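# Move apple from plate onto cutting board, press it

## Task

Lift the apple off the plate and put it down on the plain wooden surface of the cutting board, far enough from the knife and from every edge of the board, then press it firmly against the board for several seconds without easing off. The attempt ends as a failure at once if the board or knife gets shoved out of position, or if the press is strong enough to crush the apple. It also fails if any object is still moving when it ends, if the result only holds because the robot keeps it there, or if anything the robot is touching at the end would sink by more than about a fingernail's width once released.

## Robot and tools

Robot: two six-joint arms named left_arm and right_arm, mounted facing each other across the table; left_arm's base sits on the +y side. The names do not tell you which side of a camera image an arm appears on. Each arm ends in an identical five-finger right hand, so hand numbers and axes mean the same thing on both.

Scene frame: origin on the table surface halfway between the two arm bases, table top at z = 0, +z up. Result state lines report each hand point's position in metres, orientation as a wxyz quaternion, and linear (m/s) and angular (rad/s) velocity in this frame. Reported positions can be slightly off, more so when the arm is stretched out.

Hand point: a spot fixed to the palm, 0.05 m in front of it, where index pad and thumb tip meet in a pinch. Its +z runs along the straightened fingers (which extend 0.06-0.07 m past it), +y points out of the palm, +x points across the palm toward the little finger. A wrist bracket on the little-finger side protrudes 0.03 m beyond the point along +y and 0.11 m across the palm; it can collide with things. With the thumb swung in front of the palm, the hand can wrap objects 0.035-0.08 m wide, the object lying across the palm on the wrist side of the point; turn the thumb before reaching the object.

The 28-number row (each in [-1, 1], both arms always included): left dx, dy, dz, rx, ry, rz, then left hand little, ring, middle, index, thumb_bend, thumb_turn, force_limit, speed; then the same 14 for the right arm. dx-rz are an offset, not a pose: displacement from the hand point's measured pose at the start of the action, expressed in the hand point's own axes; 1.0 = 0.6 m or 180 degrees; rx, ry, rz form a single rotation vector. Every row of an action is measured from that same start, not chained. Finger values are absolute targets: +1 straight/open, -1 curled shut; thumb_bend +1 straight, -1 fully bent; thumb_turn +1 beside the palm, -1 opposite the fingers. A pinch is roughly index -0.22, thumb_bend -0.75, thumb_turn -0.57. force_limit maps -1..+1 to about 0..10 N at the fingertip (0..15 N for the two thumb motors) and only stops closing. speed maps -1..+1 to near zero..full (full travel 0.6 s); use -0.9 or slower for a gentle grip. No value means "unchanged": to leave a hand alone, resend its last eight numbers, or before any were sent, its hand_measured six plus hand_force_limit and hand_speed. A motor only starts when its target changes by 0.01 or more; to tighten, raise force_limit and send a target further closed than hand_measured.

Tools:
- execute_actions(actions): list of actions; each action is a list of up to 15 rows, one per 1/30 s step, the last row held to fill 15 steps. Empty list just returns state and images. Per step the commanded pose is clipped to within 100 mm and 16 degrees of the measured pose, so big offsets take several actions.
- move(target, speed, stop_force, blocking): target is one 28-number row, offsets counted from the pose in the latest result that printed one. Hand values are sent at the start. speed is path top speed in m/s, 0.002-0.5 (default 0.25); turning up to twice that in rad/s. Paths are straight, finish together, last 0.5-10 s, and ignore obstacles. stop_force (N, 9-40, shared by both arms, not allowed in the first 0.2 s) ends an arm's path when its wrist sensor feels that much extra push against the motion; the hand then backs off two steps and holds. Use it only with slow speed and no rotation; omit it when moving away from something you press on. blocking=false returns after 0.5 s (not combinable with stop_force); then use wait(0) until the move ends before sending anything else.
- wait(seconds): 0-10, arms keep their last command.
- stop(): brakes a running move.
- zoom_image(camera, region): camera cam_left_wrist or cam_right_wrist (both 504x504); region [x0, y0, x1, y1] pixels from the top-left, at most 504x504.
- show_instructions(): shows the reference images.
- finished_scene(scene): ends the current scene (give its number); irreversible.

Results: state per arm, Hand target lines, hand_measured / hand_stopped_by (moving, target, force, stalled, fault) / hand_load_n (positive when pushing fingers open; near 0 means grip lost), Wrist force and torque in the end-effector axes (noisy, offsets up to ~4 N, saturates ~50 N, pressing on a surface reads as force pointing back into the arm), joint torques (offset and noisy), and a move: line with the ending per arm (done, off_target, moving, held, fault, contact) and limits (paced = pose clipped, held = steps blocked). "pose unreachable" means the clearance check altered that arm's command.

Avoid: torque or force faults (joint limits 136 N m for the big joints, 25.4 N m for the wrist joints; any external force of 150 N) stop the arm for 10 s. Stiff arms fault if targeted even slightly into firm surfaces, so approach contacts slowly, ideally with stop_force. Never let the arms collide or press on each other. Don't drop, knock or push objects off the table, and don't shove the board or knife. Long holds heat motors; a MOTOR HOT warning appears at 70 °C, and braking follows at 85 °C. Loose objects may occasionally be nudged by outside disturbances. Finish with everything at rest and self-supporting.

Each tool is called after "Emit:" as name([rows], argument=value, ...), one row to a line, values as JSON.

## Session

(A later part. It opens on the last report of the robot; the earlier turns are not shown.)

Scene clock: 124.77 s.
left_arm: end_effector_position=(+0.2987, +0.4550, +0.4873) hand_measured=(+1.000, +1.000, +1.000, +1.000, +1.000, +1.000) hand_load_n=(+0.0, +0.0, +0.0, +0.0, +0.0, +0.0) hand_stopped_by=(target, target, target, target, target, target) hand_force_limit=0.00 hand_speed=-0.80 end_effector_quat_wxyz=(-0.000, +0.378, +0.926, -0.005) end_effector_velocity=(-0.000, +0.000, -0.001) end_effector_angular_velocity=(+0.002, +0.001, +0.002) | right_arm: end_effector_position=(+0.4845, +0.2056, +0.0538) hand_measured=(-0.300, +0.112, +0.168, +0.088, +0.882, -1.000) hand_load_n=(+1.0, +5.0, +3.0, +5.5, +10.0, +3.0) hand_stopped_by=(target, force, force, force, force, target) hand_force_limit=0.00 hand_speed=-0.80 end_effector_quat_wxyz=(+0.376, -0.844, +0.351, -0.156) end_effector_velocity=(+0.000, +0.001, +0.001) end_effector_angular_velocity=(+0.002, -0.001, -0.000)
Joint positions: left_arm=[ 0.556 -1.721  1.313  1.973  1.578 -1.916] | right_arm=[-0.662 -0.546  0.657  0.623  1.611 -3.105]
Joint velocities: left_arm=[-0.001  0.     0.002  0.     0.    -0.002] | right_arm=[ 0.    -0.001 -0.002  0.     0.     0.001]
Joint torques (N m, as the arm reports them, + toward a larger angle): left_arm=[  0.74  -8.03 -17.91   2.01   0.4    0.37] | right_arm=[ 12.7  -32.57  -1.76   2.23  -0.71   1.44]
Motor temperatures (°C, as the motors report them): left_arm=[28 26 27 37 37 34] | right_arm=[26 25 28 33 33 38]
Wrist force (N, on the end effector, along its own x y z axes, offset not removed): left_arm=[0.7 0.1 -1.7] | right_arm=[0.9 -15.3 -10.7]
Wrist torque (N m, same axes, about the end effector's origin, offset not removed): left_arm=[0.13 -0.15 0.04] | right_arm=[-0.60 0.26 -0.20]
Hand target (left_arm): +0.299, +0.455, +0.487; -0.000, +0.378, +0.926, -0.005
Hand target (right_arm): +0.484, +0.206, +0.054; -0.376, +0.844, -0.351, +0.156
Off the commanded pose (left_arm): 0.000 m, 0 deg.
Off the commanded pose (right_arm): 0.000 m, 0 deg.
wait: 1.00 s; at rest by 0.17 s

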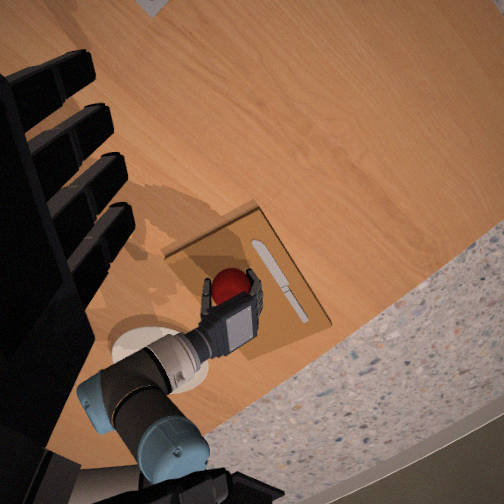

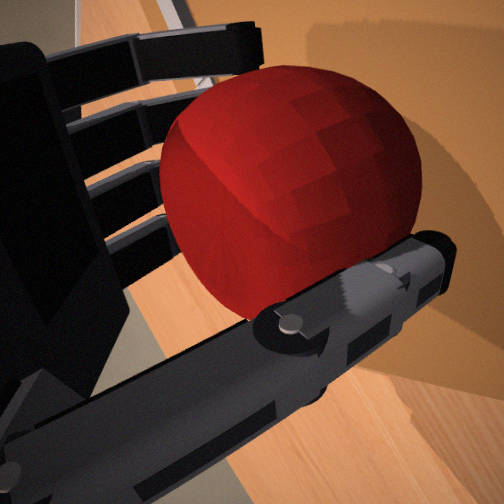

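Emit:
execute_actions([
  [[0,0,0,0,0,0,1,1,1,1,1,1,0,-0.8, 0,0.0005,0.00045,0,0,0,-0.3,-0.6,-0.6,-0.6,-0.8,-1,0,-0.8]],
])

Emit:
wait(seconds=1.5)

Emit:
wait(seconds=1.5)

Scene clock: 130.97 s.
left_arm: end_effector_position=(+0.2987, +0.4550, +0.4873) hand_measured=(+1.000, +1.000, +1.000, +1.000, +1.000, +1.000) hand_load_n=(+0.0, +0.0, +0.0, +0.0, +0.0, +0.0) hand_stopped_by=(target, target, target, target, target, target) hand_force_limit=0.00 hand_speed=-0.80 end_effector_quat_wxyz=(-0.000, +0.378, +0.926, -0.005) end_effector_velocity=(-0.000, +0.000, -0.000) end_effector_angular_velocity=(+0.001, +0.001, -0.000) | right_arm: end_effector_position=(+0.4845, +0.2056, +0.0534) hand_measured=(-0.300, +0.112, +0.168, +0.088, +0.882, -1.000) hand_load_n=(+0.5, +4.5, +3.0, +5.5, +9.5, +3.0) hand_stopped_by=(target, force, force, force, force, target) hand_force_limit=0.00 hand_speed=-0.80 end_effector_quat_wxyz=(+0.376, -0.844, +0.351, -0.156) end_effector_velocity=(+0.001, +0.000, +0.001) end_effector_angular_velocity=(+0.001, -0.002, +0.000)
Joint positions: left_arm=[ 0.556 -1.721  1.313  1.973  1.578 -1.916] | right_arm=[-0.662 -0.546  0.657  0.623  1.611 -3.105]
Joint velocities: left_arm=[ 0.001 -0.     0.001 -0.     0.     0.001] | right_arm=[-0.001 -0.    -0.002 -0.    -0.    -0.001]
Joint torques (N m, as the arm reports them, + toward a larger angle): left_arm=[  1.    -8.37 -17.79   2.13   0.34   0.5 ] | right_arm=[ 13.24 -31.08  -1.05   0.69  -0.52   0.59]
Motor temperatures (°C, as the motors report them): left_arm=[28 26 27 37 37 34] | right_arm=[26 25 28 33 33 38]
Wrist force (N, on the end effector, along its own x y z axes, offset not removed): left_arm=[-1.0 0.5 -1.2] | right_arm=[0.1 -15.0 -11.7]
Wrist torque (N m, same axes, about the end effector's origin, offset not removed): left_arm=[0.12 0.02 -0.16] | right_arm=[-0.21 0.24 -0.39]
Hand target (left_arm): +0.299, +0.455, +0.487; -0.000, +0.378, +0.926, -0.005
Hand target (right_arm): +0.484, +0.206, +0.053; -0.376, +0.844, -0.351, +0.156
Off the commanded pose (left_arm): 0.000 m, 0 deg.
Off the commanded pose (right_arm): 0.000 m, 0 deg.

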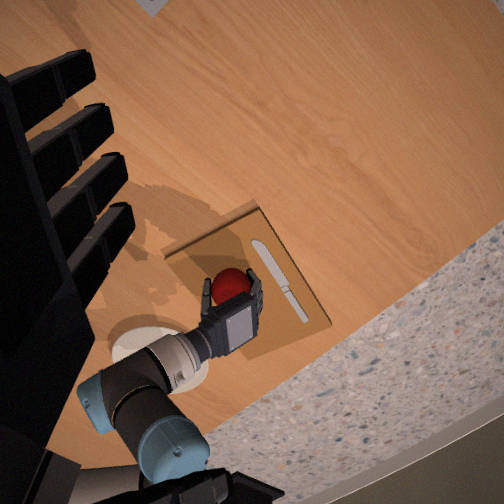

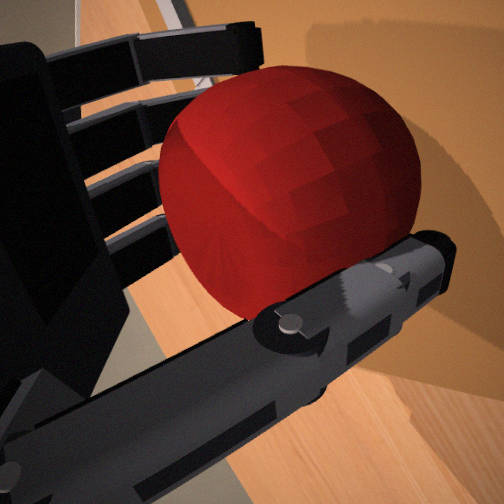

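Scene clock: 132.47 s.
left_arm: end_effector_position=(+0.2987, +0.4550, +0.4873) hand_measured=(+1.000, +1.000, +1.000, +1.000, +1.000, +1.000) hand_load_n=(+0.0, +0.0, +0.0, +0.0, +0.0, +0.0) hand_stopped_by=(target, target, target, target, target, target) hand_force_limit=0.00 hand_speed=-0.80 end_effector_quat_wxyz=(-0.000, +0.378, +0.926, -0.005) end_effector_velocity=(+0.000, +0.000, -0.000) end_effector_angular_velocity=(+0.000, +0.000, -0.000) | right_arm: end_effector_position=(+0.4845, +0.2056, +0.0534) hand_measured=(-0.300, +0.112, +0.168, +0.088, +0.882, -1.000) hand_load_n=(+0.5, +4.5, +3.0, +5.5, +9.5, +3.0) hand_stopped_by=(target, force, force, force, force, target) hand_force_limit=0.00 hand_speed=-0.80 end_effector_quat_wxyz=(+0.376, -0.844, +0.351, -0.156) end_effector_velocity=(+0.000, -0.000, -0.001) end_effector_angular_velocity=(-0.001, +0.001, -0.000)
Joint positions: left_arm=[ 0.556 -1.721  1.313  1.973  1.578 -1.916] | right_arm=[-0.662 -0.546  0.657  0.623  1.611 -3.105]
Joint velocities: left_arm=[ 0.001 -0.     0.     0.     0.     0.001] | right_arm=[-0.     0.002  0.     0.    -0.    -0.   ]
Joint torques (N m, as the arm reports them, + toward a larger angle): left_arm=[  0.81  -8.19 -18.1    2.05   0.46   0.35] | right_arm=[ 12.75 -32.09  -1.41   0.58  -0.41   0.74]
Motor temperatures (°C, as the motors report them): left_arm=[28 26 27 37 37 34] | right_arm=[26 25 28 33 33 38]
Wrist force (N, on the end effector, along its own x y z axes, offset not removed): left_arm=[-1.7 1.3 -0.7] | right_arm=[-5.4 -16.9 -15.2]
Wrist torque (N m, same axes, about the end effector's origin, offset not removed): left_arm=[0.32 0.17 -0.09] | right_arm=[-0.31 1.30 -0.56]
Hand target (left_arm): +0.299, +0.455, +0.487; -0.000, +0.378, +0.926, -0.005
Hand target (right_arm): +0.484, +0.206, +0.053; -0.376, +0.844, -0.351, +0.156
Off the commanded pose (left_arm): 0.000 m, 0 deg.
Off the commanded pose (right_arm): 0.000 m, 0 deg.
wait: 1.50 s; at rest by 0.17 s

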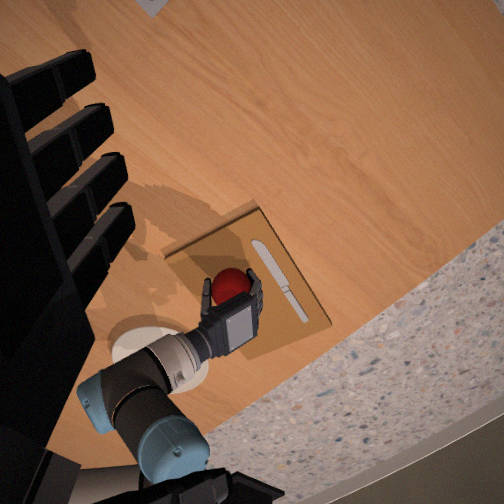

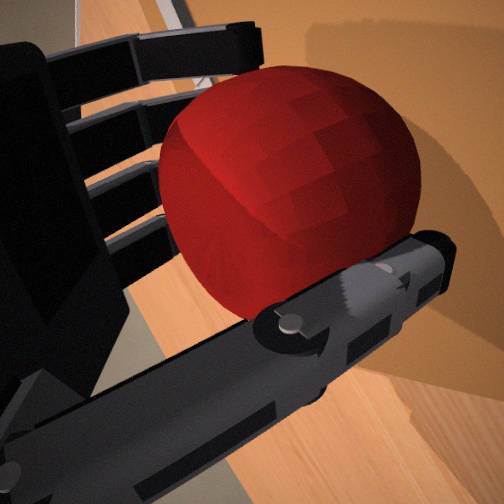

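Scene clock: 133.97 s.
left_arm: end_effector_position=(+0.2987, +0.4550, +0.4873) hand_measured=(+1.000, +1.000, +1.000, +1.000, +1.000, +1.000) hand_load_n=(+0.0, +0.0, +0.0, +0.0, +0.0, +0.0) hand_stopped_by=(target, target, target, target, target, target) hand_force_limit=0.00 hand_speed=-0.80 end_effector_quat_wxyz=(-0.000, +0.378, +0.926, -0.005) end_effector_velocity=(+0.000, +0.000, +0.000) end_effector_angular_velocity=(-0.001, -0.000, +0.001) | right_arm: end_effector_position=(+0.4845, +0.2056, +0.0534) hand_measured=(-0.300, +0.112, +0.168, +0.088, +0.882, -1.000) hand_load_n=(+0.5, +4.5, +3.0, +5.5, +9.5, +3.0) hand_stopped_by=(target, force, force, force, force, target) hand_force_limit=0.00 hand_speed=-0.80 end_effector_quat_wxyz=(+0.376, -0.844, +0.351, -0.156) end_effector_velocity=(-0.000, -0.000, +0.000) end_effector_angular_velocity=(-0.000, +0.000, -0.000)
Joint positions: left_arm=[ 0.556 -1.721  1.313  1.973  1.578 -1.916] | right_arm=[-0.662 -0.546  0.657  0.623  1.611 -3.105]
Joint velocities: left_arm=[ 0.001  0.    -0.001 -0.     0.    -0.001] | right_arm=[-0.    -0.001  0.001  0.001 -0.     0.   ]
Joint torques (N m, as the arm reports them, + toward a larger angle): left_arm=[  1.09  -7.85 -18.02   2.22   0.36   0.46] | right_arm=[ 11.83 -32.18  -1.67   0.69  -0.41   0.72]
Motor temperatures (°C, as the motors report them): left_arm=[28 26 27 37 37 34] | right_arm=[26 25 28 33 33 38]
Wrist force (N, on the end effector, along its own x y z axes, offset not removed): left_arm=[-1.3 0.7 -2.3] | right_arm=[-1.6 -19.9 -12.8]
Wrist torque (N m, same axes, about the end effector's origin, offset not removed): left_arm=[0.35 0.25 -0.13] | right_arm=[-0.84 0.82 -0.40]
Hand target (left_arm): +0.299, +0.455, +0.487; -0.000, +0.378, +0.926, -0.005
Hand target (right_arm): +0.484, +0.206, +0.053; -0.376, +0.844, -0.351, +0.156
Off the commanded pose (left_arm): 0.000 m, 0 deg.
Off the commanded pose (right_arm): 0.000 m, 0 deg.
wait: 1.50 s; at rest by 0.17 s

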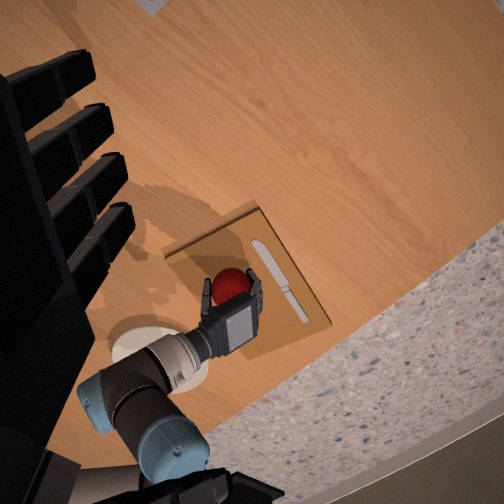

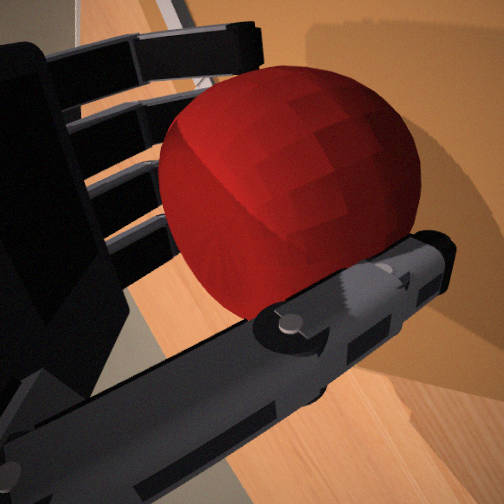

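The press is now about 17 N net, the same as in scene 1, so I'll hold it there.

Emit:
wait(seconds=8)

Scene clock: 143.23 s.
left_arm: end_effector_position=(+0.2987, +0.4550, +0.4873) hand_measured=(+1.000, +1.000, +1.000, +1.000, +1.000, +1.000) hand_load_n=(+0.0, +0.0, +0.0, +0.0, +0.0, +0.0) hand_stopped_by=(target, target, target, target, target, target) hand_force_limit=0.00 hand_speed=-0.80 end_effector_quat_wxyz=(-0.000, +0.378, +0.926, -0.005) end_effector_velocity=(+0.000, +0.000, -0.000) end_effector_angular_velocity=(+0.001, +0.000, +0.000) | right_arm: end_effector_position=(+0.4845, +0.2056, +0.0534) hand_measured=(-0.300, +0.112, +0.168, +0.088, +0.882, -1.000) hand_load_n=(+0.5, +4.5, +3.0, +5.5, +9.5, +3.0) hand_stopped_by=(target, force, force, force, force, target) hand_force_limit=0.00 hand_speed=-0.80 end_effector_quat_wxyz=(+0.376, -0.844, +0.351, -0.156) end_effector_velocity=(-0.000, -0.001, -0.002) end_effector_angular_velocity=(-0.003, +0.001, +0.000)
Joint positions: left_arm=[ 0.556 -1.721  1.313  1.973  1.578 -1.916] | right_arm=[-0.662 -0.546  0.657  0.623  1.611 -3.105]
Joint velocities: left_arm=[ 0.    -0.     0.001  0.    -0.    -0.   ] | right_arm=[-0.     0.001  0.001  0.     0.    -0.001]
Joint torques (N m, as the arm reports them, + toward a larger angle): left_arm=[  0.47  -8.15 -17.53   2.16   0.41   0.55] | right_arm=[  7.56 -35.72  -1.77   0.8   -0.1    1.17]
Motor temperatures (°C, as the motors report them): left_arm=[28 26 27 37 37 34] | right_arm=[26 25 28 33 33 38]
Wrist force (N, on the end effector, along its own x y z axes, offset not removed): left_arm=[0.1 0.9 -1.0] | right_arm=[-2.5 -18.7 -11.0]
Wrist torque (N m, same axes, about the end effector's origin, offset not removed): left_arm=[0.22 0.07 -0.03] | right_arm=[-0.93 0.64 -0.50]
Hand target (left_arm): +0.299, +0.455, +0.487; -0.000, +0.378, +0.926, -0.005
Hand target (right_arm): +0.484, +0.206, +0.053; -0.376, +0.844, -0.351, +0.156
Off the commanded pose (left_arm): 0.000 m, 0 deg.
Off the commanded pose (right_arm): 0.000 m, 0 deg.
wait: 8.00 s; at rest from the start

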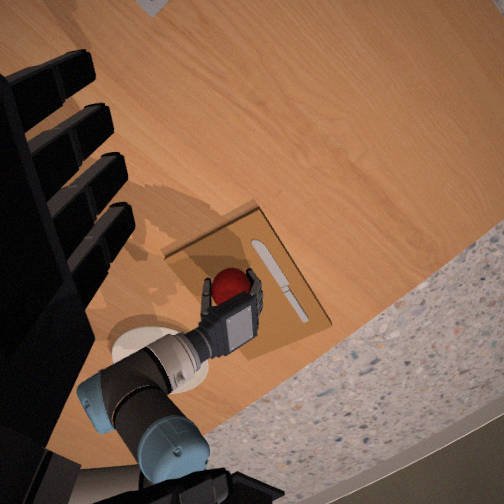

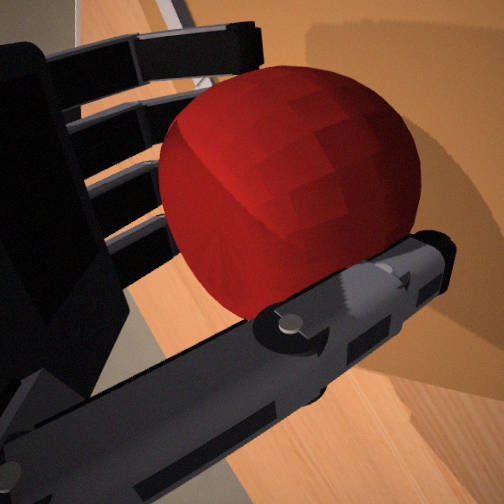

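Emit:
finished_scene(scene=2)

The scene is finished: the task was done.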